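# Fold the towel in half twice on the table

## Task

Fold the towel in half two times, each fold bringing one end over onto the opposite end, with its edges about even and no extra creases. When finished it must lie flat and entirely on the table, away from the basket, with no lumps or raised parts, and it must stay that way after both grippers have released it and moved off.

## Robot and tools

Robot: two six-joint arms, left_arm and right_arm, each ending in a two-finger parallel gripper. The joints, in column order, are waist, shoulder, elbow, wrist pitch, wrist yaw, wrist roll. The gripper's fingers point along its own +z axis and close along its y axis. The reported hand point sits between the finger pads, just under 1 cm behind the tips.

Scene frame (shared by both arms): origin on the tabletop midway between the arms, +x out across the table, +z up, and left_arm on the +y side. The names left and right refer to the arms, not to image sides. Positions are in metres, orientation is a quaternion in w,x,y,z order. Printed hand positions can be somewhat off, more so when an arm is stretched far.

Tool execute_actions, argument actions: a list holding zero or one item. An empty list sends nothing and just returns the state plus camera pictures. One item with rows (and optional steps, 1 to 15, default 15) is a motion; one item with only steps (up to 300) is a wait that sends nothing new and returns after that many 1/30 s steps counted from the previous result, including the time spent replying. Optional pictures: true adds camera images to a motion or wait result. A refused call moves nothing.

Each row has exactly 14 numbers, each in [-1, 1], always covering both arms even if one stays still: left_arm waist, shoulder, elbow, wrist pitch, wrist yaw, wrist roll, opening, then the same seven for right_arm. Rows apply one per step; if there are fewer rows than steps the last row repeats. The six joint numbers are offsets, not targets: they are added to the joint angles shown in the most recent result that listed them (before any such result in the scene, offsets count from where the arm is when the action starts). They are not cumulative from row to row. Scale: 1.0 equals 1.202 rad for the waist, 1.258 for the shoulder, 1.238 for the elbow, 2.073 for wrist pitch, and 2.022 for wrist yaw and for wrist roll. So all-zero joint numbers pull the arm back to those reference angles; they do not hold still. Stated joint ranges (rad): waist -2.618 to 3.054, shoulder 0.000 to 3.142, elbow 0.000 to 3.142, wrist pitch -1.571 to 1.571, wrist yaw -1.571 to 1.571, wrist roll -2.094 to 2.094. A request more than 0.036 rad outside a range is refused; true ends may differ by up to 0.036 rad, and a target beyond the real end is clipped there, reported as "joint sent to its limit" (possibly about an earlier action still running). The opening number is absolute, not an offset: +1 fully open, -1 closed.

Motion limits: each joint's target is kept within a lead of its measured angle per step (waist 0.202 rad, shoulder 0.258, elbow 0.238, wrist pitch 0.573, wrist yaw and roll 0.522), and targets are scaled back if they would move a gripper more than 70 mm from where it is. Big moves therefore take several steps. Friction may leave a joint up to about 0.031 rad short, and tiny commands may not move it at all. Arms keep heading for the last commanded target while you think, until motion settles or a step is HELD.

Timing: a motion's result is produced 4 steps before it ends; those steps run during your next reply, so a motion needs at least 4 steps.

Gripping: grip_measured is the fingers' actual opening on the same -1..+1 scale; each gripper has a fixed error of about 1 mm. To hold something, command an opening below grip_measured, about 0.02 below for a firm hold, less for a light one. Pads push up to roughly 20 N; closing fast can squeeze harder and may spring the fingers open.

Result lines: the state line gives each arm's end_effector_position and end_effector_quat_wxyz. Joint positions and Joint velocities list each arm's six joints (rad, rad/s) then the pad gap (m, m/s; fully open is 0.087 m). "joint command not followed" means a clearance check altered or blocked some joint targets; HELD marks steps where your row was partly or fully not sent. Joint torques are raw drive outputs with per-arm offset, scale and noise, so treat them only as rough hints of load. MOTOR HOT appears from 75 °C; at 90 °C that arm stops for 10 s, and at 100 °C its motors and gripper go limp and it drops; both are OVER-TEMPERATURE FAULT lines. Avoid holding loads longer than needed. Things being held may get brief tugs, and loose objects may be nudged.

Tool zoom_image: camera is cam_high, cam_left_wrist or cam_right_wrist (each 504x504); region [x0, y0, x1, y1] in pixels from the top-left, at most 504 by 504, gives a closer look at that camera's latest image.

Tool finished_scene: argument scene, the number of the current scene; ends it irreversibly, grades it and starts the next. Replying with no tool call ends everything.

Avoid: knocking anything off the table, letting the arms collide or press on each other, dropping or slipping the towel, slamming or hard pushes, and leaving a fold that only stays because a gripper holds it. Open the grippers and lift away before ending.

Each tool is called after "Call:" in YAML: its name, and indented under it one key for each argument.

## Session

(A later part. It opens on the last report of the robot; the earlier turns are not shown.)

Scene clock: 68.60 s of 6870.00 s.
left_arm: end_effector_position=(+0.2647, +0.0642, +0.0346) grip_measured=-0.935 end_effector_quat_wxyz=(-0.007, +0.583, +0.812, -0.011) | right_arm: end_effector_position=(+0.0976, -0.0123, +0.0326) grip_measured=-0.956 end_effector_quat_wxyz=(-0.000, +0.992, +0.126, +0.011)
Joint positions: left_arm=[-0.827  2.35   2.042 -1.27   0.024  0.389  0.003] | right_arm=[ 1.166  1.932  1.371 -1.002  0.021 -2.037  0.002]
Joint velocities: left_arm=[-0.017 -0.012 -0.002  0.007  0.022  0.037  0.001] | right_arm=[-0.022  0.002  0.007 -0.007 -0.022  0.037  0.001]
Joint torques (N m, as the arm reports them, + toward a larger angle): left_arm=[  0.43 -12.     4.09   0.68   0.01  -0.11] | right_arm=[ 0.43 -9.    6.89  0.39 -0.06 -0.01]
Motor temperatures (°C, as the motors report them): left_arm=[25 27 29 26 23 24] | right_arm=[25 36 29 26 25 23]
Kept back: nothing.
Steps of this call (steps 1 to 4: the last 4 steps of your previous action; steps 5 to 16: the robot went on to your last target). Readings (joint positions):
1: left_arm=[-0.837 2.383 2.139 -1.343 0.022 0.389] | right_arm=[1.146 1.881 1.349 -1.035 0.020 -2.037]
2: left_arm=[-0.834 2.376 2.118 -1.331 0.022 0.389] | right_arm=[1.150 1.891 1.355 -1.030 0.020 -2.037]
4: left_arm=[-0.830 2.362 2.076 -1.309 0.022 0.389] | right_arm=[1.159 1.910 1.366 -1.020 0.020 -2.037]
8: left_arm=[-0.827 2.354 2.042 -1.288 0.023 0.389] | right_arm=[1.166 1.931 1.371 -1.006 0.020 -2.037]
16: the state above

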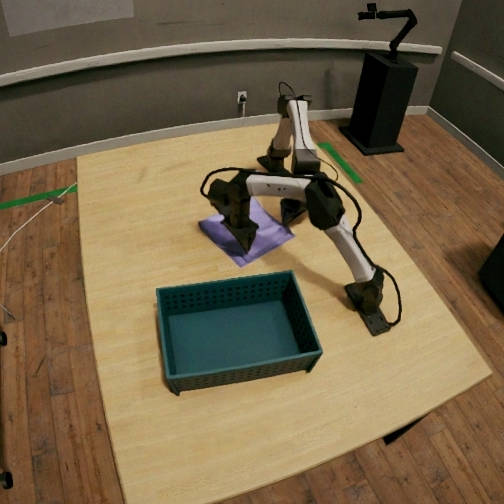

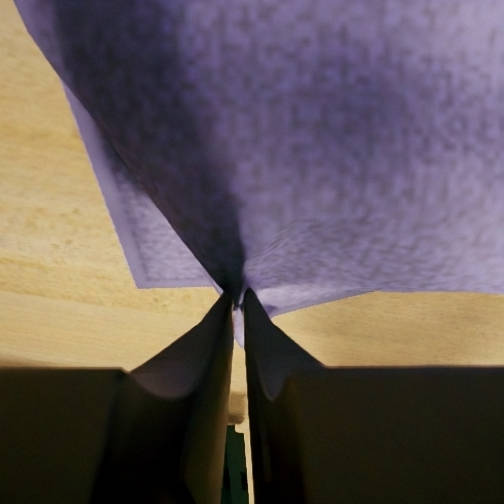

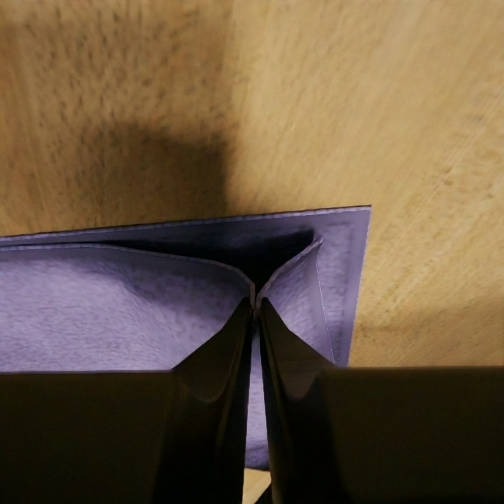

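Release and lift.

Call:
execute_actions:
  actions:
    - {"rows":[[0,0,0,0,0,0,-0.85,0,0,0,0,0,0,-0.85],[0,0,0,0,0,0,-0.6,0,0,0,0,0,0,-0.6],[0,0,0,0,0,0,-0.3,0,0,0,0,0,0,-0.3],[0,-0.015,0,0,0,0,0,0,-0.015,0,0,0,0,0],[0,-0.03,0,0,0,0,0.1,0,-0.03,0,0,0,0,0.1],[0,-0.045,0,0,0,0,0.1,0,-0.045,0,0,0,0,0.1],[0,-0.06,0,0,0,0,0.1,0,-0.06,0,-0.01,0,0,0.1],[0,-0.075,0,-0.01,0,0,0.1,0,-0.075,0,-0.02,0,0,0.1],[0,-0.09,0,-0.02,0,0,0.1,0,-0.09,0,-0.03,0,0,0.1],[0,-0.105,0,-0.03,0,0,0.1,0,-0.105,0,-0.045,0,0,0.1],[0,-0.12,0,-0.04,0,0,0.1,0,-0.12,0,-0.06,0,0,0.1],[0,-0.13,0,-0.05,0,0,0.1,0,-0.135,0,-0.075,0,0,0.1],[0,-0.13,0,-0.05,0,0,0.1,0,-0.15,0,-0.09,0,0,0.1]]}

Call:
execute_actions:
  actions:
    - {"steps":12}
  pictures: true

Call:
zoom_image:
  camera: "cam_high"
  region: [170,140,330,300]

Scene clock: 69.23 s of 6870.00 s.
left_arm: end_effector_position=(+0.2661, +0.0623, +0.0731) grip_measured=+0.100 end_effector_quat_wxyz=(+0.033, +0.583, +0.811, -0.021) | right_arm: end_effector_position=(+0.0971, -0.0147, +0.0614) grip_measured=+0.100 end_effector_quat_wxyz=(-0.025, +0.992, +0.126, +0.020)
Joint positions: left_arm=[-0.827  2.254  2.042 -1.284  0.025  0.389  0.048] | right_arm=[ 1.166  1.847  1.371 -1.035  0.022 -2.037  0.048]
Joint velocities: left_arm=[-0.002 -0.691  0.012 -0.33   0.066  0.007  0.   ] | right_arm=[-0.017 -0.672 -0.022 -0.447 -0.022  0.051 -0.   ]
Joint torques (N m, as the arm reports them, + toward a larger angle): left_arm=[ -0.47 -12.13   5.86   0.42   0.06  -0.11] | right_arm=[ -0.41 -12.04   5.48   0.21  -0.04   0.05]
Motor temperatures (°C, as the motors report them): left_arm=[25 27 29 26 23 24] | right_arm=[25 36 29 26 25 23]
Steps of this call (steps 1 to 8: the robot went on to your last target; steps 9 to 19: the first 11 steps of this action). Readings (joint positions):
9: left_arm=[-0.827 2.350 2.042 -1.267 0.024 0.389] | right_arm=[1.166 1.932 1.371 -1.002 0.022 -2.037]
10: left_arm=[-0.827 2.350 2.042 -1.267 0.025 0.389] | right_arm=[1.166 1.932 1.371 -1.002 0.022 -2.037]
12: left_arm=[-0.827 2.349 2.042 -1.267 0.025 0.389] | right_arm=[1.166 1.932 1.371 -1.002 0.022 -2.037]
16: left_arm=[-0.827 2.317 2.042 -1.268 0.025 0.389] | right_arm=[1.166 1.907 1.371 -1.005 0.022 -2.037]
19: the state above

Scene clock: 69.63 s of 6870.00 s.
left_arm: end_effector_position=(+0.2567, +0.0731, +0.1074) grip_measured=+0.100 end_effector_quat_wxyz=(+0.043, +0.583, +0.811, -0.023) | right_arm: end_effector_position=(+0.0911, -0.0428, +0.0907) grip_measured=+0.100 end_effector_quat_wxyz=(-0.009, +0.992, +0.126, +0.015)
Joint positions: left_arm=[-0.827  2.17   2.042 -1.348  0.025  0.389  0.048] | right_arm=[ 1.166  1.749  1.371 -1.166  0.022 -2.037  0.048]
Joint velocities: left_arm=[-0.007  0.012 -0.007 -0.095  0.007 -0.007 -0.   ] | right_arm=[-0.022  0.002 -0.002 -0.007 -0.007 -0.007 -0.001]
Joint torques (N m, as the arm reports them, + toward a larger angle): left_arm=[-0.45 -9.51  5.85  0.49  0.06 -0.08] | right_arm=[-0.52 -9.21  5.78  0.23 -0.06  0.  ]
Motor temperatures (°C, as the motors report them): left_arm=[25 28 29 26 23 24] | right_arm=[25 36 29 26 25 23]
Kept back: nothing.
Steps of this call (steps 1 to 4: the last 4 steps of your previous action; steps 5 to 12: the robot went on to your last target). Readings (joint positions):
1: left_arm=[-0.827 2.230 2.042 -1.295 0.025 0.389] | right_arm=[1.166 1.824 1.371 -1.052 0.022 -2.037]
2: left_arm=[-0.827 2.208 2.042 -1.306 0.025 0.389] | right_arm=[1.166 1.801 1.371 -1.073 0.022 -2.037]
4: left_arm=[-0.827 2.176 2.042 -1.322 0.025 0.389] | right_arm=[1.166 1.764 1.371 -1.112 0.022 -2.037]
8: left_arm=[-0.827 2.167 2.042 -1.339 0.025 0.389] | right_arm=[1.166 1.749 1.371 -1.151 0.022 -2.037]
12: the state above

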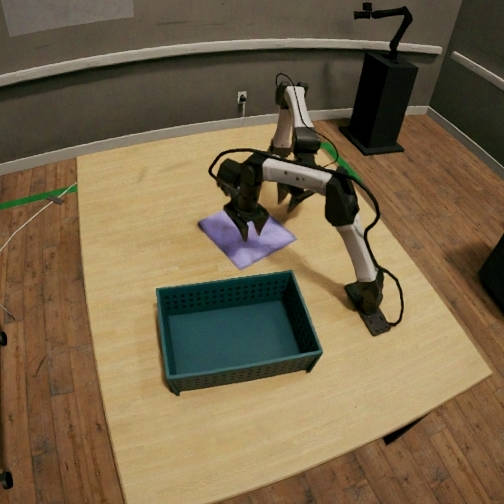

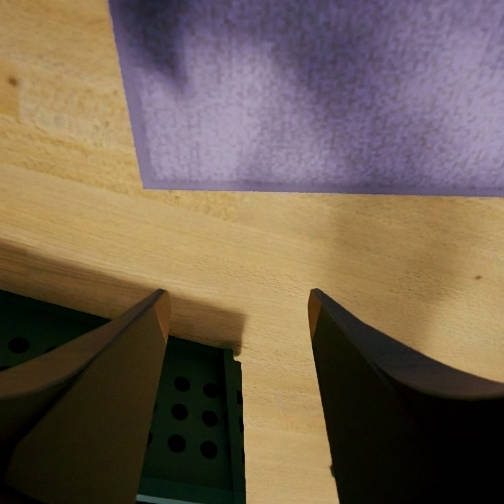

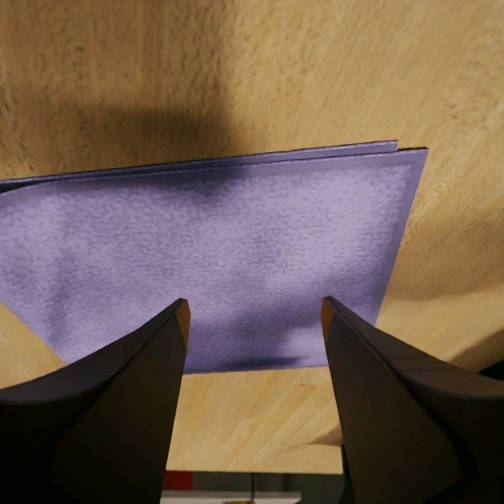

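Region (170, 140, 330, 300) of cam_high's 504x504 image, scaled by 3.150, with more detail than that image has.

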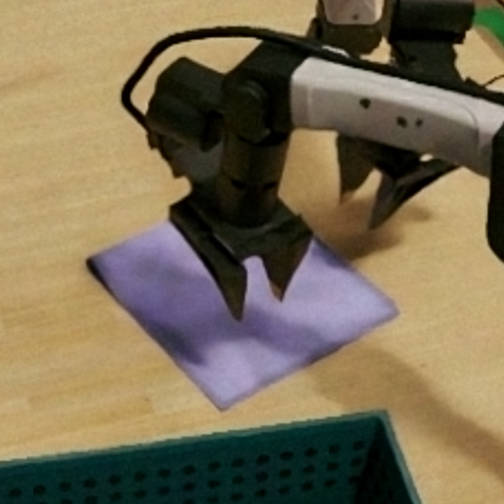

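Call:
execute_actions:
  actions:
    - {"rows":[[0,-0.04,-0.01,0,0,0,-0.2,-0.01,0,0,0,0,0.04,0.2],[0,-0.09,-0.03,0,0,0,-0.4,-0.03,0,0,0,0,0.1,0.2],[0,-0.14,-0.05,0,0,0,-0.6,-0.06,0,0,0,0,0.17,0.2],[0,-0.19,-0.08,0,0,0,-0.8,-0.1,0,0,0,0,0.24,0.2],[0,-0.24,-0.11,0,0,0,-1,-0.15,0,0,0,0,0.31,0.2],[0,-0.29,-0.14,0,0,0,-1,-0.2,0,0,0,0,0.38,0.2],[0,-0.34,-0.17,0,0,0,-1,-0.25,0,0,0,0,0.45,0.2],[0,-0.39,-0.21,0,0,0,-1,-0.3,0.02,0.03,0,0,0.52,0.2],[0,-0.44,-0.25,0,0,0,-1,-0.35,0.05,0.07,0,0,0.59,0.2],[-0.03,-0.49,-0.29,0,0,0,-1,-0.4,0.09,0.11,0,0,0.66,0.2],[-0.07,-0.54,-0.33,0,0,0,-1,-0.45,0.13,0.15,0,0,0.73,0.2],[-0.12,-0.59,-0.36,0,0,0,-1,-0.5,0.17,0.19,-0.01,0,0.8,0.2],[-0.18,-0.63,-0.39,0,0,0,-1,-0.54,0.21,0.23,-0.02,0,0.87,0.2],[-0.24,-0.66,-0.42,0,0,0,-1,-0.58,0.24,0.26,-0.02,0,0.94,0.2],[-0.3,-0.69,-0.44,0,0,0,-1,-0.604,0.265,0.278,-0.02,-0.02,1,0.2]]}

Call:
execute_actions:
  actions:
    - {"steps":14}

Scene clock: 70.63 s of 6870.00 s.
left_arm: end_effector_position=(+0.1988, +0.1344, +0.2333) grip_measured=-1.000 end_effector_quat_wxyz=(+0.196, +0.578, +0.790, -0.059) | right_arm: end_effector_position=(+0.2087, -0.1278, +0.0944) grip_measured=+0.200 end_effector_quat_wxyz=(-0.022, +0.879, -0.476, +0.011)
Joint positions: left_arm=[-0.84   1.587  1.755 -1.328  0.021  0.389  0.   ] | right_arm=[ 0.742  1.81   1.465 -1.18   0.016 -1.214  0.052]
Joint velocities: left_arm=[-0.442 -2.147 -1.258  0.095 -0.198 -0.007  0.   ] | right_arm=[-1.731  1.004  1.394  0.037  0.007  2.747 -0.002]
Joint torques (N m, as the arm reports them, + toward a larger angle): left_arm=[-3.91 -3.72  2.81  0.91  0.27 -0.09] | right_arm=[-1.25 -5.77  6.15  0.66  0.01  0.11]
Motor temperatures (°C, as the motors report them): left_arm=[25 28 29 26 23 24] | right_arm=[25 36 29 26 25 23]
Steps of this call (steps 1 to 19: the robot went on to your last target; steps 20 to 30: the first 11 steps of this action). Readings (joint positions):
20: left_arm=[-0.827 2.166 2.042 -1.352 0.025 0.389] | right_arm=[1.166 1.749 1.371 -1.173 0.022 -2.027]
21: left_arm=[-0.827 2.154 2.035 -1.349 0.025 0.389] | right_arm=[1.164 1.749 1.371 -1.173 0.021 -1.997]
23: left_arm=[-0.827 2.087 1.990 -1.343 0.025 0.389] | right_arm=[1.136 1.749 1.371 -1.173 0.019 -1.878]
27: left_arm=[-0.827 1.821 1.867 -1.337 0.025 0.389] | right_arm=[0.936 1.750 1.375 -1.171 0.014 -1.505]
30: the state above

Scene clock: 71.10 s of 6870.00 s.
left_arm: end_effector_position=(+0.0788, +0.1430, +0.2398) grip_measured=-1.000 end_effector_quat_wxyz=(+0.201, +0.703, +0.674, -0.105) | right_arm: end_effector_position=(+0.2715, -0.1646, +0.0564) grip_measured=+0.200 end_effector_quat_wxyz=(-0.004, -0.367, +0.930, +0.001)
Joint positions: left_arm=[-1.185  1.29   1.519 -1.343  0.032  0.389  0.   ] | right_arm=[ 0.43   2.087  1.698 -1.189 -0.004 -0.129  0.052]
Joint velocities: left_arm=[-0.007 -0.007 -0.007 -0.051  0.007  0.022  0.   ] | right_arm=[ 0.046 -0.007 -0.017 -0.066 -0.007  0.681 -0.   ]
Joint torques (N m, as the arm reports them, + toward a larger angle): left_arm=[-0.69 -2.72  4.3   1.18 -0.02 -0.1 ] | right_arm=[  0.22 -12.57   7.22   0.37  -0.11   0.04]
Motor temperatures (°C, as the motors report them): left_arm=[25 28 29 26 23 24] | right_arm=[25 36 29 26 25 23]
Kept back: nothing.
Steps of this call (steps 1 to 4: the last 4 steps of your previous action; steps 5 to 14: the robot went on to your last target). Readings (joint positions):
1: left_arm=[-0.868 1.515 1.713 -1.327 0.017 0.389] | right_arm=[0.682 1.849 1.516 -1.179 0.016 -1.116]
2: left_arm=[-0.915 1.451 1.672 -1.328 0.014 0.389] | right_arm=[0.625 1.894 1.568 -1.178 0.016 -1.019]
4: left_arm=[-1.054 1.349 1.596 -1.329 0.016 0.389] | right_arm=[0.521 1.987 1.658 -1.174 0.014 -0.823]
8: left_arm=[-1.185 1.289 1.533 -1.343 0.036 0.389] | right_arm=[0.417 2.081 1.696 -1.172 0.011 -0.430]
14: the state above

Call:
execute_actions:
  actions:
    - {"rows":[[0,0,0,0,0,0,-1,0.01,0,0,0,0,0.205,0.2]],"steps":15}

Call:
execute_actions:
  actions:
    - {"steps":8}
  pictures: true

Scene clock: 71.57 s of 6870.00 s.
left_arm: end_effector_position=(+0.0789, +0.1431, +0.2398) grip_measured=-1.000 end_effector_quat_wxyz=(+0.201, +0.703, +0.675, -0.105) | right_arm: end_effector_position=(+0.2619, -0.1510, +0.0566) grip_measured=+0.200 end_effector_quat_wxyz=(-0.006, -0.188, +0.982, +0.001)
Joint positions: left_arm=[-1.185  1.29   1.519 -1.343  0.032  0.389  0.   ] | right_arm=[ 0.431  2.087  1.698 -1.192 -0.007  0.245  0.052]
Joint velocities: left_arm=[-0.002 -0.012 -0.002 -0.007 -0.007 -0.066  0.   ] | right_arm=[ 0.002 -0.007 -0.002  0.037 -0.007  0.125  0.001]
Joint torques (N m, as the arm reports them, + toward a larger angle): left_arm=[-0.55 -3.52  5.69  1.24  0.06 -0.11] | right_arm=[  0.41 -12.34   5.88   0.43   0.05   0.14]
Motor temperatures (°C, as the motors report them): left_arm=[25 28 29 26 23 24] | right_arm=[25 36 29 26 25 23]
Steps of this call (steps 1 to 3: the robot went on to your last target; steps 4 to 14: the first 11 steps of this action). Readings (joint positions):
4: left_arm=[-1.185 1.290 1.519 -1.343 0.032 0.389] | right_arm=[0.431 2.087 1.698 -1.192 -0.007 -0.025]
5: left_arm=[-1.185 1.290 1.519 -1.343 0.032 0.389] | right_arm=[0.431 2.087 1.698 -1.192 -0.007 0.036]
7: left_arm=[-1.185 1.290 1.519 -1.343 0.032 0.389] | right_arm=[0.431 2.087 1.698 -1.192 -0.007 0.123]
11: left_arm=[-1.185 1.290 1.519 -1.343 0.032 0.389] | right_arm=[0.431 2.087 1.698 -1.192 -0.007 0.214]
14: the state above

Scene clock: 71.83 s of 6870.00 s.
left_arm: end_effector_position=(+0.0789, +0.1431, +0.2398) grip_measured=-1.000 end_effector_quat_wxyz=(+0.201, +0.703, +0.675, -0.105) | right_arm: end_effector_position=(+0.2615, -0.1499, +0.0566) grip_measured=+0.200 end_effector_quat_wxyz=(-0.006, -0.175, +0.984, +0.001)
Joint positions: left_arm=[-1.185  1.29   1.519 -1.343  0.032  0.389  0.   ] | right_arm=[ 0.431  2.087  1.698 -1.192 -0.007  0.271  0.052]
Joint velocities: left_arm=[-0.002  0.002 -0.002 -0.007  0.037  0.007  0.   ] | right_arm=[-0.027  0.002  0.002  0.007 -0.022  0.051  0.   ]
Joint torques (N m, as the arm reports them, + toward a larger angle): left_arm=[-0.39 -3.48  5.76  1.23  0.06 -0.1 ] | right_arm=[  0.21 -12.23   5.79   0.42   0.02   0.09]
Motor temperatures (°C, as the motors report them): left_arm=[25 28 29 26 23 24] | right_arm=[25 36 29 26 25 23]
Kept back: nothing.
Steps of this call (steps 1 to 4: the last 4 steps of your previous action; steps 5 to 8: the robot went on to your last target). Readings (joint positions):
1: left_arm=[-1.185 1.290 1.519 -1.343 0.032 0.389] | right_arm=[0.431 2.087 1.698 -1.192 -0.007 0.251]
2: left_arm=[-1.185 1.290 1.519 -1.343 0.032 0.389] | right_arm=[0.431 2.087 1.698 -1.192 -0.007 0.256]
4: left_arm=[-1.185 1.290 1.519 -1.343 0.032 0.389] | right_arm=[0.431 2.087 1.698 -1.192 -0.007 0.263]
8: the state above

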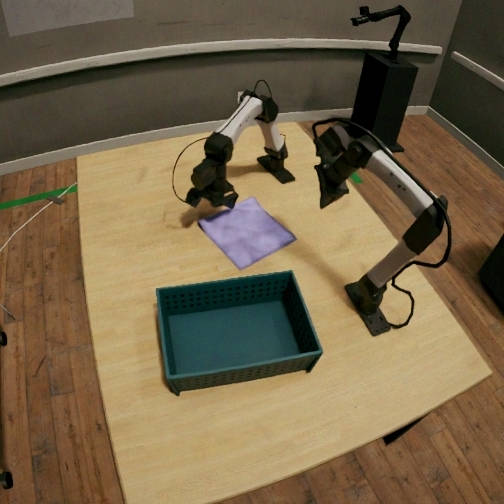

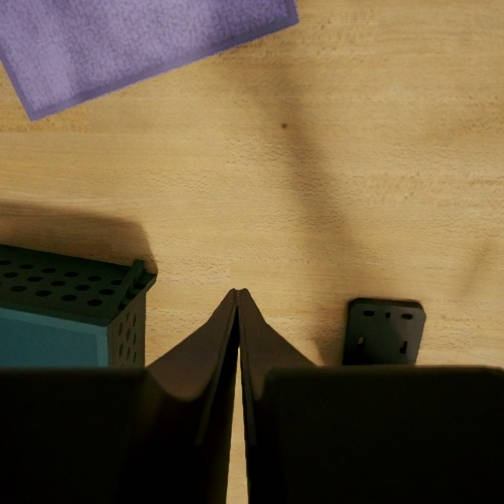

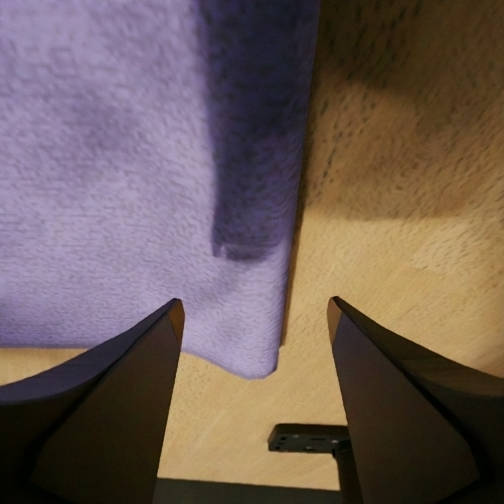

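Call:
execute_actions:
  actions:
    - {"rows":[[0,0,0,0,0,0,-1,0,0,-0.011,0.012,0,0,0.2],[0,0,0,0,0,0,-1,0,0,-0.022,0.024,0,0,0.2],[0,0,0,0,0,0,-1,0,0,-0.033,0.036,0,0,0.2],[0,0,0,0,0,0,-1,0,0.005,-0.044,0.048,0,0,0.2],[0,0,0,0,0,0,-1,0,0.01,-0.055,0.06,0,0,0.2],[0,0,0,0,0,0,-1,0,0.015,-0.066,0.072,0,0,0.2],[0,0,0,0,0,0,-1,0,0.02,-0.077,0.084,0,0,0.2],[0,0,0,0,0,0,-1,0,0.025,-0.088,0.092,0,0,0.2],[0,0,0,0,0,0,-1,0,0.03,-0.1,0.092,0,0,0.2],[0,0,0,0,0,0,-1,0,0.037,-0.115,0.092,0,0,0.2],[0,0,0,0,0,0,-1,0,0.045,-0.115,0.092,0,0,0.2],[0,0,0,0,0,0,-1,0,0.053,-0.115,0.092,0,0,0.2],[0,0,0,0,0,0,-1,0,0.06,-0.115,0.092,0,0,0.2]]}

Call:
execute_actions:
  actions:
    - {"steps":10}

Call:
execute_actions:
  actions:
    - {"rows":[[0,0,0,0,0,0,-1,0,0.03,0,0,0,0,0.1],[0,0,0,0,0,0,-1,0,0.03,0,0,0,0,0],[0,0,0,0,0,0,-1,0,0.03,0,0,0,0,-0.1],[0,0,0,0,0,0,-1,0,0.03,0,0,0,0,-0.2],[0,0,0,0,0,0,-1,0,0.03,0,0,0,0,-0.3],[0,0,0,0,0,0,-1,0,0.03,0,0,0,0,-0.4],[0,0,0,0,0,0,-1,0,0.03,0,0,0,0,-0.5],[0,0,0,0,0,0,-1,0,0.03,0,0,0,0,-0.6],[0,0,0,0,0,0,-1,0,0.03,0,0,0,0,-0.7],[0,0,0,0,0,0,-1,0,0.03,0,0,0,0,-0.8],[0,0,0,0,0,0,-1,0,0.03,0,0,0,0,-0.9],[0,0,0,0,0,0,-1,0,0.03,0,0,0,0,-1]]}

Call:
execute_actions:
  actions:
    - {"steps":5}
  pictures: true

Scene clock: 72.60 s of 6870.00 s.
left_arm: end_effector_position=(+0.0789, +0.1431, +0.2398) grip_measured=-1.000 end_effector_quat_wxyz=(+0.201, +0.703, +0.675, -0.105) | right_arm: end_effector_position=(+0.2623, -0.1491, +0.0247) grip_measured=+0.200 end_effector_quat_wxyz=(+0.002, -0.173, +0.985, +0.005)
Joint positions: left_arm=[-1.185  1.29   1.519 -1.343  0.032  0.389  0.   ] | right_arm=[ 0.431  2.099  1.591 -1.054 -0.007  0.276  0.052]
Joint velocities: left_arm=[ 0.007 -0.002  0.002 -0.007 -0.022  0.066  0.   ] | right_arm=[ 0.002  0.217 -0.3    0.139  0.007 -0.022 -0.001]
Joint torques (N m, as the arm reports them, + toward a larger angle): left_arm=[-0.51 -3.65  5.82  1.26  0.05 -0.1 ] | right_arm=[-0.39 -9.66  4.49  0.6  -0.01 -0.07]
Motor temperatures (°C, as the motors report them): left_arm=[25 28 29 26 23 24] | right_arm=[25 37 29 26 25 23]
Steps of this call (steps 1 to 12: the robot went on to your last target; steps 13 to 23: the first 11 steps of this action). Readings (joint positions):
13: left_arm=[-1.185 1.290 1.519 -1.343 0.032 0.389] | right_arm=[0.431 2.087 1.698 -1.191 -0.007 0.276]
14: left_arm=[-1.185 1.290 1.519 -1.343 0.032 0.389] | right_arm=[0.431 2.087 1.696 -1.187 -0.007 0.276]
16: left_arm=[-1.185 1.290 1.519 -1.343 0.032 0.389] | right_arm=[0.431 2.087 1.683 -1.163 -0.007 0.276]
20: left_arm=[-1.185 1.290 1.519 -1.343 0.032 0.389] | right_arm=[0.431 2.088 1.629 -1.095 -0.007 0.276]
23: the state above

Scene clock: 72.93 s of 6870.00 s.
left_arm: end_effector_position=(+0.0789, +0.1431, +0.2398) grip_measured=-1.000 end_effector_quat_wxyz=(+0.201, +0.703, +0.675, -0.105) | right_arm: end_effector_position=(+0.2583, -0.1507, +0.0105) grip_measured=+0.200 end_effector_quat_wxyz=(-0.014, -0.173, +0.985, +0.002)
Joint positions: left_arm=[-1.185  1.29   1.519 -1.343  0.032  0.389  0.   ] | right_arm=[ 0.431  2.131  1.574 -1.038 -0.015  0.276  0.052]
Joint velocities: left_arm=[ 0.007 -0.007 -0.007 -0.007 -0.007 -0.007  0.   ] | right_arm=[-0.017 -0.007  0.012  0.081 -0.066 -0.007  0.001]
Joint torques (N m, as the arm reports them, + toward a larger angle): left_arm=[-0.51 -3.45  5.71  1.27  0.06 -0.08] | right_arm=[-0.31 -9.62  4.27  0.69  0.04 -0.01]
Motor temperatures (°C, as the motors report them): left_arm=[25 28 29 26 23 24] | right_arm=[25 37 29 26 25 23]
Kept back: nothing.
Steps of this call (steps 1 to 4: the last 4 steps of your previous action; steps 5 to 10: the robot went on to your last target). Readings (joint positions):
1: left_arm=[-1.185 1.290 1.519 -1.343 0.032 0.389] | right_arm=[0.431 2.109 1.582 -1.048 -0.007 0.276]
2: left_arm=[-1.185 1.290 1.519 -1.343 0.032 0.389] | right_arm=[0.431 2.120 1.577 -1.043 -0.007 0.276]
4: left_arm=[-1.185 1.290 1.519 -1.343 0.032 0.389] | right_arm=[0.431 2.134 1.574 -1.040 -0.014 0.276]
8: left_arm=[-1.185 1.290 1.519 -1.343 0.032 0.389] | right_arm=[0.431 2.131 1.574 -1.038 -0.015 0.276]
10: the state above

Scene clock: 73.30 s of 6870.00 s.
left_arm: end_effector_position=(+0.0789, +0.1431, +0.2398) grip_measured=-1.000 end_effector_quat_wxyz=(+0.201, +0.703, +0.675, -0.105) | right_arm: end_effector_position=(+0.2554, -0.1481, +0.0110) grip_measured=-0.845 end_effector_quat_wxyz=(-0.020, -0.172, +0.985, +0.011)
Joint positions: left_arm=[-1.185  1.29   1.519 -1.343  0.032  0.389  0.   ] | right_arm=[ 0.431  2.131  1.574 -1.041 -0.037  0.276  0.007]
Joint velocities: left_arm=[-0.002 -0.007 -0.007  0.081  0.037  0.037  0.   ] | right_arm=[ 0.007 -0.012 -0.012 -0.007  0.007  0.037 -0.096]
Joint torques (N m, as the arm reports them, + toward a larger angle): left_arm=[-0.51 -3.59  5.69  1.23  0.03 -0.15] | right_arm=[-0.73 -9.12  5.63  0.41  0.17 -0.11]
Motor temperatures (°C, as the motors report them): left_arm=[25 28 29 26 23 24] | right_arm=[25 37 29 26 25 23]
Steps of this call (steps 1 to 11: the first 11 steps of this action). Readings (joint positions):
1: left_arm=[-1.185 1.290 1.519 -1.343 0.032 0.389] | right_arm=[0.431 2.131 1.574 -1.038 -0.017 0.276]
2: left_arm=[-1.185 1.290 1.519 -1.343 0.032 0.389] | right_arm=[0.431 2.131 1.574 -1.038 -0.023 0.276]
4: left_arm=[-1.185 1.290 1.519 -1.343 0.032 0.389] | right_arm=[0.431 2.131 1.574 -1.038 -0.031 0.276]
8: left_arm=[-1.185 1.290 1.519 -1.343 0.032 0.389] | right_arm=[0.431 2.131 1.574 -1.039 -0.037 0.276]
11: the state above

Scene clock: 73.47 s of 6870.00 s.
left_arm: end_effector_position=(+0.0789, +0.1431, +0.2398) grip_measured=-1.000 end_effector_quat_wxyz=(+0.201, +0.703, +0.675, -0.105) | right_arm: end_effector_position=(+0.2554, -0.1486, +0.0110) grip_measured=-0.937 end_effector_quat_wxyz=(-0.020, -0.172, +0.985, +0.009)
Joint positions: left_arm=[-1.185  1.29   1.519 -1.343  0.032  0.389  0.   ] | right_arm=[ 0.431  2.131  1.574 -1.043 -0.034  0.276  0.003]
Joint velocities: left_arm=[ 0.002 -0.002  0.007  0.022  0.007 -0.007  0.   ] | right_arm=[-0.007  0.002 -0.002 -0.007 -0.007 -0.081  0.   ]
Joint torques (N m, as the arm reports them, + toward a larger angle): left_arm=[-0.52 -3.49  5.73  1.25  0.04 -0.09] | right_arm=[-0.39 -8.98  5.78  0.41  0.16  0.06]
Motor temperatures (°C, as the motors report them): left_arm=[25 28 29 26 23 24] | right_arm=[25 37 29 26 25 23]
Kept back: nothing.
Steps of this call (steps 1 to 4: the last 4 steps of your previous action; step 5: the robot went on to your last target). Readings (joint positions):
1: left_arm=[-1.185 1.290 1.519 -1.343 0.032 0.389] | right_arm=[0.431 2.131 1.574 -1.042 -0.035 0.276]
2: left_arm=[-1.185 1.290 1.519 -1.343 0.032 0.389] | right_arm=[0.431 2.131 1.574 -1.043 -0.035 0.276]
4: left_arm=[-1.185 1.290 1.519 -1.343 0.032 0.389] | right_arm=[0.431 2.131 1.574 -1.043 -0.034 0.276]
5: the state above

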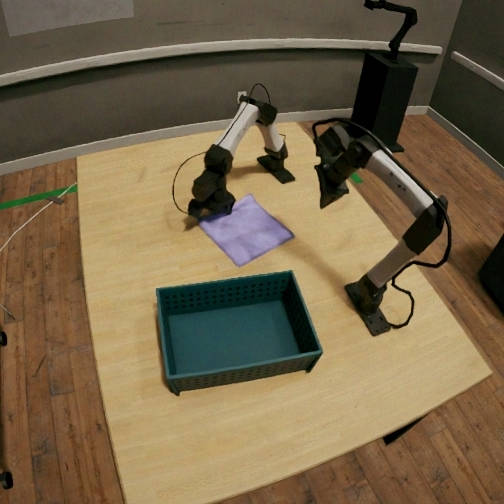

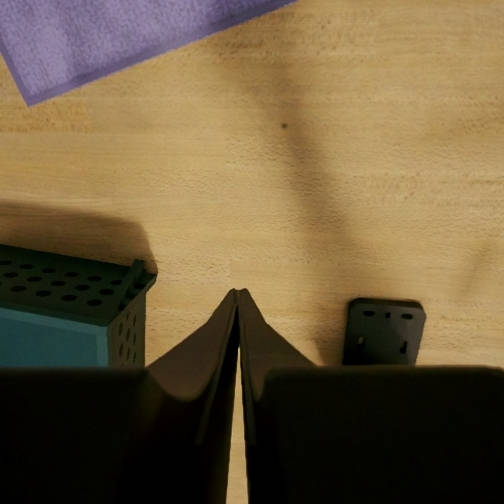

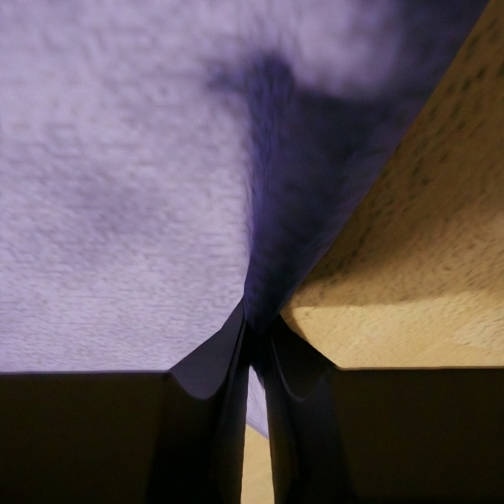

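Call:
execute_actions:
  actions:
    - {"rows":[[0,0,0,0,0,0,-1,0,-0.01,0,0,0.01,0,-1],[0,0,0,0,0,0,-1,0,-0.02,0,0,0.02,0,-1],[0,0,0,0,0,0,-1,-0.01,-0.03,0,-0.004,0.02,-0.007,-1],[0,0,0,0,0,0,-1,-0.022,-0.04,0,-0.008,0.02,-0.015,-1],[0,0,0,0,0,0,-1,-0.034,-0.05,0,-0.012,0.02,-0.022,-1],[0,0,0,0,0,0,-1,-0.046,-0.058,0,-0.016,0.02,-0.03,-1],[0,0,0,0,0,0,-1,-0.058,-0.065,0,-0.02,0.02,-0.037,-1],[0,0,0,0,0,0,-1,-0.07,-0.072,-0.005,-0.024,0.02,-0.045,-1],[0,0,0,0,0,0,-1,-0.083,-0.078,-0.01,-0.028,0.02,-0.053,-1],[0,0,0,0,0,0,-1,-0.096,-0.084,-0.015,-0.032,0.02,-0.061,-1],[0,0,0,0,0,0,-1,-0.109,-0.09,-0.02,-0.036,0.02,-0.069,-1],[0,0,0,0,0,0,-1,-0.122,-0.095,-0.025,-0.04,0.02,-0.077,-1],[0,0,0,0,0,0,-1,-0.135,-0.1,-0.025,-0.044,0.02,-0.085,-1],[0,0,0,0,0,0,-1,-0.148,-0.105,-0.025,-0.045,0.02,-0.093,-1],[0,0,0,0,0,0,-1,-0.158,-0.105,-0.025,-0.045,0.02,-0.1,-1]]}

Call:
execute_actions:
  actions:
    - {"steps":14}
  pictures: true

Call:
zoom_image:
  camera: "cam_high"
  region: [160,130,320,290]

Scene clock: 74.23 s of 6870.00 s.
left_arm: end_effector_position=(+0.0789, +0.1431, +0.2398) grip_measured=-1.000 end_effector_quat_wxyz=(+0.201, +0.703, +0.675, -0.105) | right_arm: end_effector_position=(+0.2757, -0.1800, +0.0370) grip_measured=-0.937 end_effector_quat_wxyz=(+0.006, -0.166, +0.986, +0.009)
Joint positions: left_arm=[-1.185  1.29   1.519 -1.343  0.032  0.389  0.   ] | right_arm=[ 0.343  2.055  1.574 -1.073 -0.013  0.203  0.003]
Joint velocities: left_arm=[-0.007  0.002 -0.002  0.007  0.007  0.022  0.   ] | right_arm=[-0.545 -0.281  0.002 -0.198  0.007 -0.374 -0.001]
Joint torques (N m, as the arm reports them, + toward a larger angle): left_arm=[-0.62 -3.54  5.57  1.25  0.07 -0.1 ] | right_arm=[ -1.67 -13.77   3.97   0.26   0.08  -0.09]
Motor temperatures (°C, as the motors report them): left_arm=[25 28 29 26 23 24] | right_arm=[25 37 29 26 25 23]
Steps of this call (steps 1 to 12: the robot went on to your last target; steps 13 to 23: the first 11 steps of this action). Readings (joint positions):
13: left_arm=[-1.185 1.290 1.519 -1.343 0.032 0.389] | right_arm=[0.431 2.130 1.574 -1.043 -0.034 0.276]
14: left_arm=[-1.185 1.290 1.519 -1.343 0.032 0.389] | right_arm=[0.431 2.127 1.574 -1.043 -0.032 0.276]
16: left_arm=[-1.185 1.290 1.519 -1.343 0.032 0.389] | right_arm=[0.429 2.121 1.574 -1.043 -0.025 0.272]
20: left_arm=[-1.185 1.290 1.519 -1.343 0.032 0.389] | right_arm=[0.396 2.088 1.574 -1.056 -0.018 0.240]
23: the state above

Scene clock: 74.70 s of 6870.00 s.
left_arm: end_effector_position=(+0.0789, +0.1431, +0.2398) grip_measured=-1.000 end_effector_quat_wxyz=(+0.201, +0.703, +0.675, -0.105) | right_arm: end_effector_position=(+0.2835, -0.2240, +0.0474) grip_measured=-0.937 end_effector_quat_wxyz=(-0.003, -0.170, +0.985, -0.001)
Joint positions: left_arm=[-1.185  1.29   1.519 -1.343  0.032  0.389  0.   ] | right_arm=[ 0.24   2.019  1.559 -1.119  0.001  0.09   0.003]
Joint velocities: left_arm=[-0.007  0.007 -0.002  0.081 -0.037  0.022  0.   ] | right_arm=[ 0.002  0.002 -0.002 -0.066 -0.007 -0.095 -0.   ]
Joint torques (N m, as the arm reports them, + toward a larger angle): left_arm=[-0.55 -3.41  5.75  1.25  0.05 -0.11] | right_arm=[ -0.14 -13.4    4.53   0.19   0.01  -0.06]
Motor temperatures (°C, as the motors report them): left_arm=[25 28 29 27 23 24] | right_arm=[25 37 29 26 25 23]
Kept back: nothing.
Steps of this call (steps 1 to 4: the last 4 steps of your previous action; steps 5 to 14: the robot went on to your last target). Readings (joint positions):
1: left_arm=[-1.185 1.290 1.519 -1.343 0.032 0.389] | right_arm=[0.325 2.046 1.573 -1.078 -0.011 0.189]
2: left_arm=[-1.185 1.290 1.519 -1.343 0.032 0.389] | right_arm=[0.307 2.037 1.569 -1.083 -0.009 0.175]
4: left_arm=[-1.185 1.290 1.519 -1.343 0.032 0.389] | right_arm=[0.273 2.024 1.564 -1.097 -0.006 0.146]
8: left_arm=[-1.185 1.290 1.519 -1.343 0.032 0.389] | right_arm=[0.240 2.019 1.561 -1.113 0.001 0.110]
14: the state above

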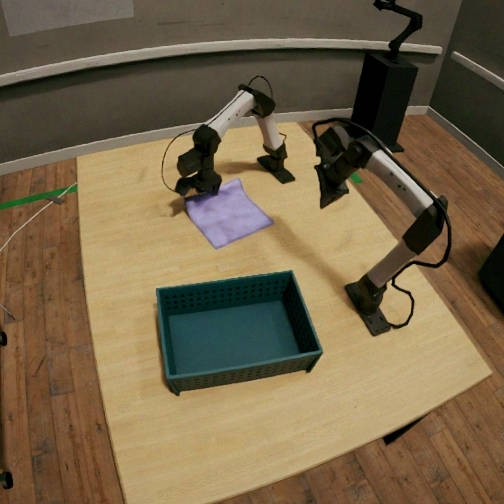

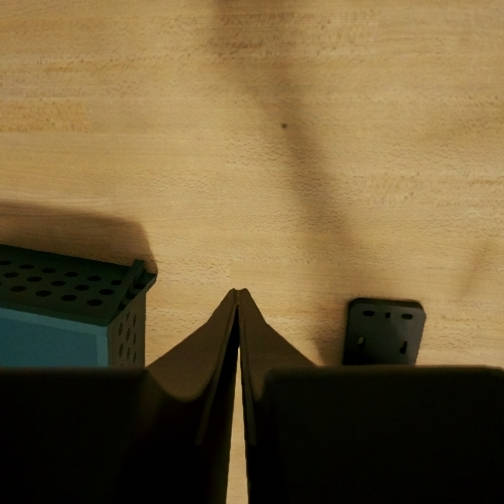

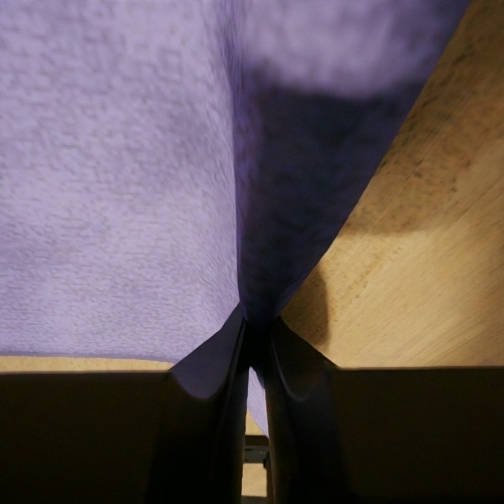

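Region (160, 130, 320, 290) of cam_high's 504x504 image, scaled by 3.150, with more detail than that image has.

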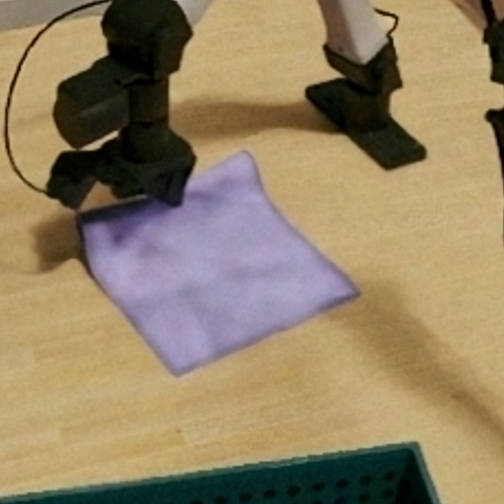

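Call:
execute_actions:
  actions:
    - {"rows":[[0,0,0,0,0,0,-1,0.005,0,0.02,-0.012,0,0,-1],[0,0,0,0,0,0,-1,0.012,0,0.04,-0.024,0,0.004,-1],[0,0,0,0,0,0,-1,0.02,0,0.06,-0.036,0,0.01,-1],[0,0,0,0,0,0,-1,0.03,0,0.08,-0.048,0,0.016,-1],[0,0,0,0,0,0,-1,0.04,0,0.098,-0.058,0,0.022,-1],[0,0,0,0,0,0,-1,0.051,0,0.114,-0.068,0,0.029,-1],[0,0,0,0,0,0,-1,0.063,0.004,0.13,-0.077,0,0.036,-1],[0,0,0,0,0,0,-1,0.075,0.008,0.144,-0.085,0,0.043,-1],[0,0,0,0,0,0,-1,0.088,0.012,0.157,-0.092,0,0.05,-1],[0,0,0,0,0,0,-1,0.101,0.016,0.169,-0.098,0,0.058,-1],[0,0,0,0,0,0,-1,0.114,0.02,0.18,-0.103,0,0.066,-1],[0,0,0,0,0,0,-1,0.127,0.024,0.19,-0.107,0,0.074,-1],[0,0,0,0,0,0,-1,0.14,0.028,0.2,-0.11,0,0.082,-1],[0,0,0,0,0,0,-1,0.153,0.032,0.208,-0.112,0,0.09,-1],[0,0,0,0,0,0,-1,0.166,0.035,0.214,-0.114,0,0.096,-1]]}

Call:
execute_actions:
  actions:
    - {"steps":12}
  pictures: true

Call:
zoom_image:
  camera: "cam_high"
  region: [160,130,320,290]

Scene clock: 75.43 s of 6870.00 s.
left_arm: end_effector_position=(+0.0789, +0.1431, +0.2398) grip_measured=-1.000 end_effector_quat_wxyz=(+0.201, +0.703, +0.675, -0.105) | right_arm: end_effector_position=(+0.2828, -0.1839, +0.0914) grip_measured=-0.937 end_effector_quat_wxyz=(+0.019, -0.183, +0.983, +0.006)
Joint positions: left_arm=[-1.185  1.29   1.519 -1.343  0.032  0.389  0.   ] | right_arm=[ 0.336  2.019  1.742 -1.253  0.001  0.16   0.003]
Joint velocities: left_arm=[-0.007 -0.007 -0.012 -0.066  0.022 -0.007  0.   ] | right_arm=[ 0.501  0.012  0.437 -0.462  0.007  0.315  0.001]
Joint torques (N m, as the arm reports them, + toward a larger angle): left_arm=[-0.51 -3.51  5.8   1.28  0.05 -0.11] | right_arm=[ 0.63 -9.72  7.4   0.32 -0.07  0.13]
Motor temperatures (°C, as the motors report them): left_arm=[25 27 29 27 23 24] | right_arm=[25 37 29 26 25 23]
Steps of this call (steps 1 to 11: the robot went on to your last target; steps 12 to 22: the first 11 steps of this action). Readings (joint positions):
12: left_arm=[-1.185 1.290 1.519 -1.343 0.032 0.389] | right_arm=[0.240 2.019 1.559 -1.120 0.001 0.084]
13: left_arm=[-1.185 1.290 1.519 -1.343 0.032 0.389] | right_arm=[0.240 2.019 1.564 -1.127 0.001 0.085]
15: left_arm=[-1.185 1.290 1.519 -1.343 0.032 0.389] | right_arm=[0.244 2.019 1.594 -1.156 0.001 0.092]
19: left_arm=[-1.185 1.290 1.519 -1.343 0.032 0.389] | right_arm=[0.286 2.019 1.688 -1.213 0.001 0.125]
22: the state above

Scene clock: 75.83 s of 6870.00 s.
left_arm: end_effector_position=(+0.0789, +0.1431, +0.2398) grip_measured=-1.000 end_effector_quat_wxyz=(+0.201, +0.703, +0.675, -0.105) | right_arm: end_effector_position=(+0.2571, -0.1514, +0.0999) grip_measured=-0.937 end_effector_quat_wxyz=(+0.001, -0.183, +0.983, -0.000)
Joint positions: left_arm=[-1.185  1.29   1.519 -1.343  0.032  0.389  0.   ] | right_arm=[ 0.44   2.044  1.808 -1.333  0.001  0.264  0.003]
Joint velocities: left_arm=[ 0.017 -0.007 -0.002 -0.007 -0.007 -0.037  0.   ] | right_arm=[ 0.037  0.017 -0.032 -0.051 -0.037 -0.007  0.   ]
Joint torques (N m, as the arm reports them, + toward a larger angle): left_arm=[-0.58 -3.51  5.82  1.28  0.02 -0.09] | right_arm=[ -0.5  -10.61   7.15   0.37   0.02   0.05]
Motor temperatures (°C, as the motors report them): left_arm=[25 27 29 27 23 24] | right_arm=[25 37 29 25 25 23]
Kept back: nothing.
Steps of this call (steps 1 to 4: the last 4 steps of your previous action; steps 5 to 12: the robot went on to your last target). Readings (joint positions):
1: left_arm=[-1.185 1.290 1.519 -1.343 0.032 0.389] | right_arm=[0.353 2.019 1.756 -1.266 0.001 0.173]
2: left_arm=[-1.185 1.290 1.519 -1.343 0.032 0.389] | right_arm=[0.370 2.019 1.769 -1.279 0.001 0.187]
4: left_arm=[-1.185 1.290 1.519 -1.343 0.032 0.389] | right_arm=[0.403 2.025 1.794 -1.299 0.001 0.215]
8: left_arm=[-1.185 1.290 1.519 -1.343 0.032 0.389] | right_arm=[0.440 2.037 1.808 -1.319 0.001 0.250]
12: the state above

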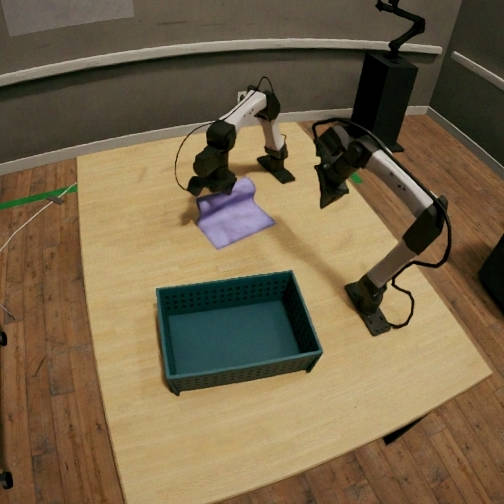

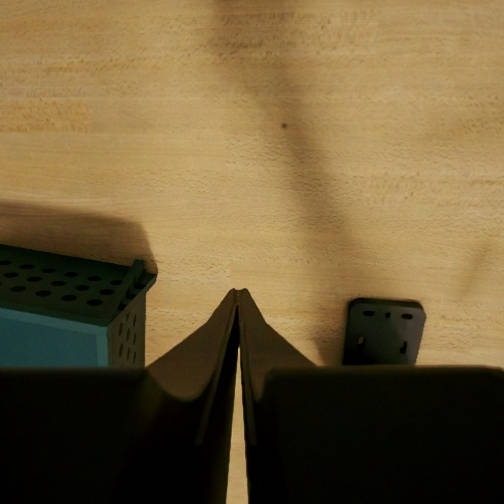

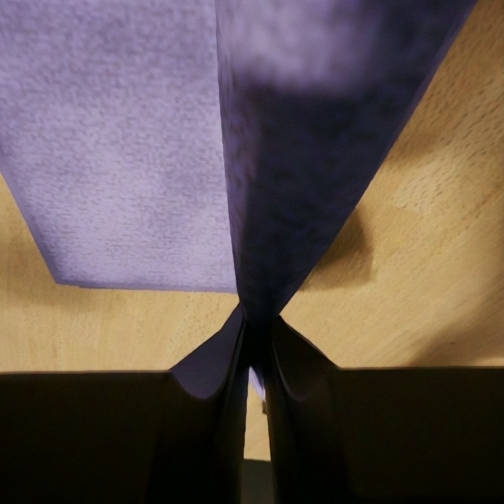

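Region (160, 130, 320, 290) of cam_high's 504x504 image, scaled by 3.150, with more detail than that image has.

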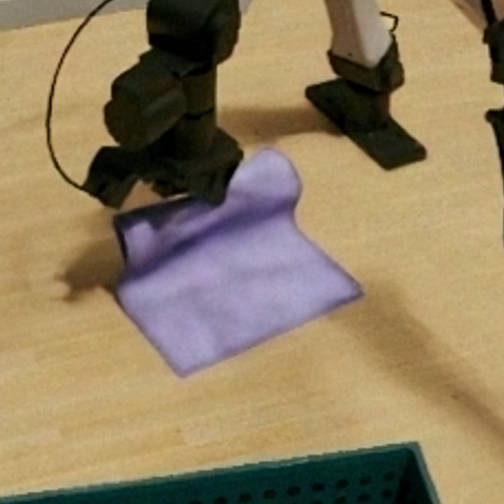

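Call:
execute_actions:
  actions:
    - {"rows":[[0,0,0,0,0,0,-1,0.01,0.015,0.015,0,0,0.01,-1],[0,0,0,0,0,0,-1,0.02,0.02,0.02,0,0,0.016,-1],[0,0,0,0,0,0,-1,0.03,0.025,0.026,0,0,0.022,-1],[0,0,0,0,0,0,-1,0.04,0.03,0.032,0,0,0.028,-1],[0,0,0,0,0,0,-1,0.05,0.035,0.038,0,0,0.034,-1],[0,0,0,0,0,0,-1,0.06,0.04,0.044,0,0,0.04,-1],[0,0,0,0,0,0,-1,0.07,0.045,0.05,0,0,0.047,-1],[0,0,0,0,0,0,-1,0.08,0.05,0.056,0,0,0.054,-1],[0,0,0,0,0,0,-1,0.09,0.056,0.062,0,0,0.061,-1],[0,0,0,0,0,0,-1,0.1,0.063,0.068,0,0,0.068,-1],[0,0,0,0,0,0,-1,0.11,0.07,0.074,0,0,0.075,-1],[0,0,0,0,0,0,-1,0.12,0.078,0.08,0.003,0,0.082,-1],[0,0,0,0,0,0,-1,0.13,0.087,0.086,0.007,0,0.088,-1],[0,0,0,0,0,0,-1,0.14,0.096,0.092,0.011,0,0.094,-1],[0,0,0,0,0,0,-1,0.15,0.105,0.098,0.015,0,0.1,-1]]}

Call:
execute_actions:
  actions:
    - {"steps":12}
  pictures: true

Call:
zoom_image:
  camera: "cam_high"
  region: [160,130,320,290]

Scene clock: 76.63 s of 6870.00 s.
left_arm: end_effector_position=(+0.0789, +0.1431, +0.2398) grip_measured=-1.000 end_effector_quat_wxyz=(+0.201, +0.703, +0.675, -0.105) | right_arm: end_effector_position=(+0.2417, -0.1132, +0.0961) grip_measured=-0.937 end_effector_quat_wxyz=(+0.002, -0.188, +0.982, +0.001)
Joint positions: left_arm=[-1.185  1.29   1.519 -1.343  0.032  0.389  0.   ] | right_arm=[ 0.54   2.095  1.869 -1.342  0.001  0.354  0.003]
Joint velocities: left_arm=[-0.002 -0.002  0.007  0.007  0.037 -0.037  0.   ] | right_arm=[ 0.383  0.212  0.212 -0.007 -0.037  0.359  0.   ]
Joint torques (N m, as the arm reports them, + toward a larger angle): left_arm=[-0.41 -3.49  5.81  1.26  0.03 -0.09] | right_arm=[  0.54 -10.68   7.19   0.52   0.     0.07]
Motor temperatures (°C, as the motors report them): left_arm=[25 27 29 27 23 24] | right_arm=[25 37 29 25 25 23]
Steps of this call (steps 1 to 13: the robot went on to your last target; steps 14 to 24: the first 11 steps of this action). Readings (joint positions):
14: left_arm=[-1.185 1.290 1.519 -1.343 0.032 0.389] | right_arm=[0.440 2.044 1.808 -1.341 0.001 0.274]
15: left_arm=[-1.185 1.290 1.519 -1.343 0.032 0.389] | right_arm=[0.441 2.044 1.808 -1.341 0.001 0.276]
17: left_arm=[-1.185 1.290 1.519 -1.343 0.032 0.389] | right_arm=[0.450 2.049 1.816 -1.342 0.001 0.286]
21: left_arm=[-1.185 1.290 1.519 -1.343 0.032 0.389] | right_arm=[0.497 2.073 1.847 -1.342 0.001 0.320]
24: the state above

Scene clock: 77.03 s of 6870.00 s.
left_arm: end_effector_position=(+0.0789, +0.1431, +0.2398) grip_measured=-1.000 end_effector_quat_wxyz=(+0.201, +0.703, +0.675, -0.105) | right_arm: end_effector_position=(+0.2287, -0.0799, +0.0795) grip_measured=-0.937 end_effector_quat_wxyz=(-0.001, -0.180, +0.984, -0.001)
Joint positions: left_arm=[-1.185  1.29   1.519 -1.343  0.032  0.389  0.   ] | right_arm=[ 0.618  2.163  1.909 -1.319  0.001  0.448  0.003]
Joint velocities: left_arm=[ 0.007  0.012  0.007 -0.037  0.051 -0.051  0.   ] | right_arm=[ 0.012 -0.002 -0.007  0.066 -0.051  0.022 -0.   ]
Joint torques (N m, as the arm reports them, + toward a larger angle): left_arm=[-0.54 -3.56  5.7   1.25  0.02 -0.09] | right_arm=[  0.06 -11.81   7.36   0.48   0.04   0.12]
Motor temperatures (°C, as the motors report them): left_arm=[25 27 29 27 23 24] | right_arm=[25 37 29 25 25 23]
Kept back: nothing.
Steps of this call (steps 1 to 4: the last 4 steps of your previous action; steps 5 to 12: the robot went on to your last target). Readings (joint positions):
1: left_arm=[-1.185 1.290 1.519 -1.343 0.032 0.389] | right_arm=[0.553 2.103 1.877 -1.341 0.001 0.367]
2: left_arm=[-1.185 1.290 1.519 -1.343 0.032 0.389] | right_arm=[0.566 2.112 1.885 -1.340 0.001 0.379]
4: left_arm=[-1.185 1.290 1.519 -1.343 0.032 0.389] | right_arm=[0.589 2.133 1.899 -1.336 0.001 0.404]
8: left_arm=[-1.185 1.290 1.519 -1.343 0.032 0.389] | right_arm=[0.618 2.160 1.909 -1.321 0.001 0.435]
12: the state above

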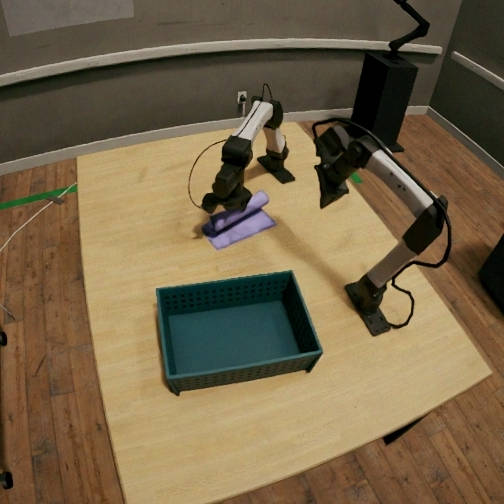

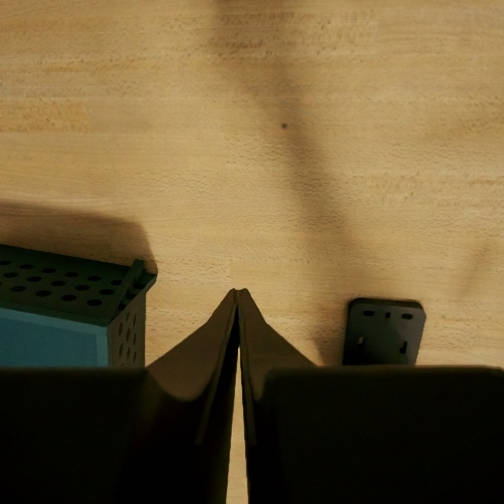

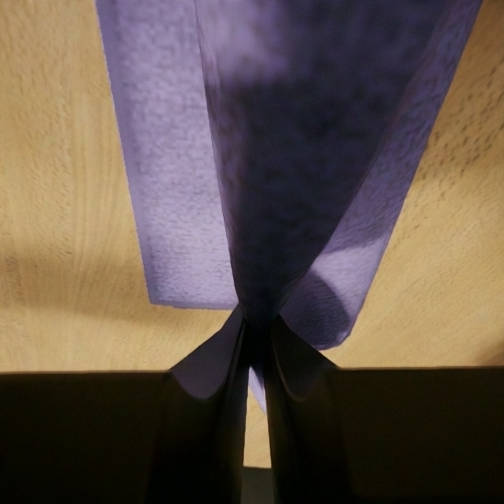

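Region (160, 130, 320, 290) of cam_high's 504x504 image, scaled by 3.150, with more detail than that image has.

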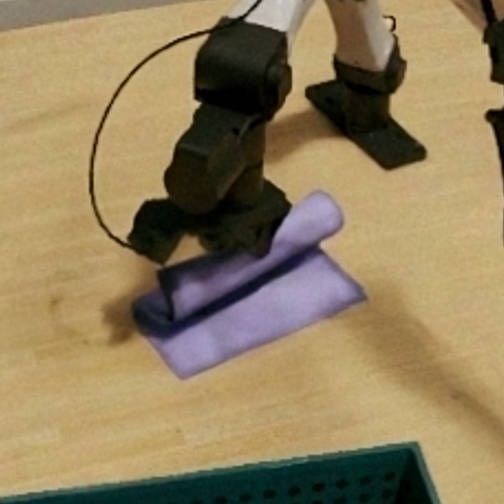

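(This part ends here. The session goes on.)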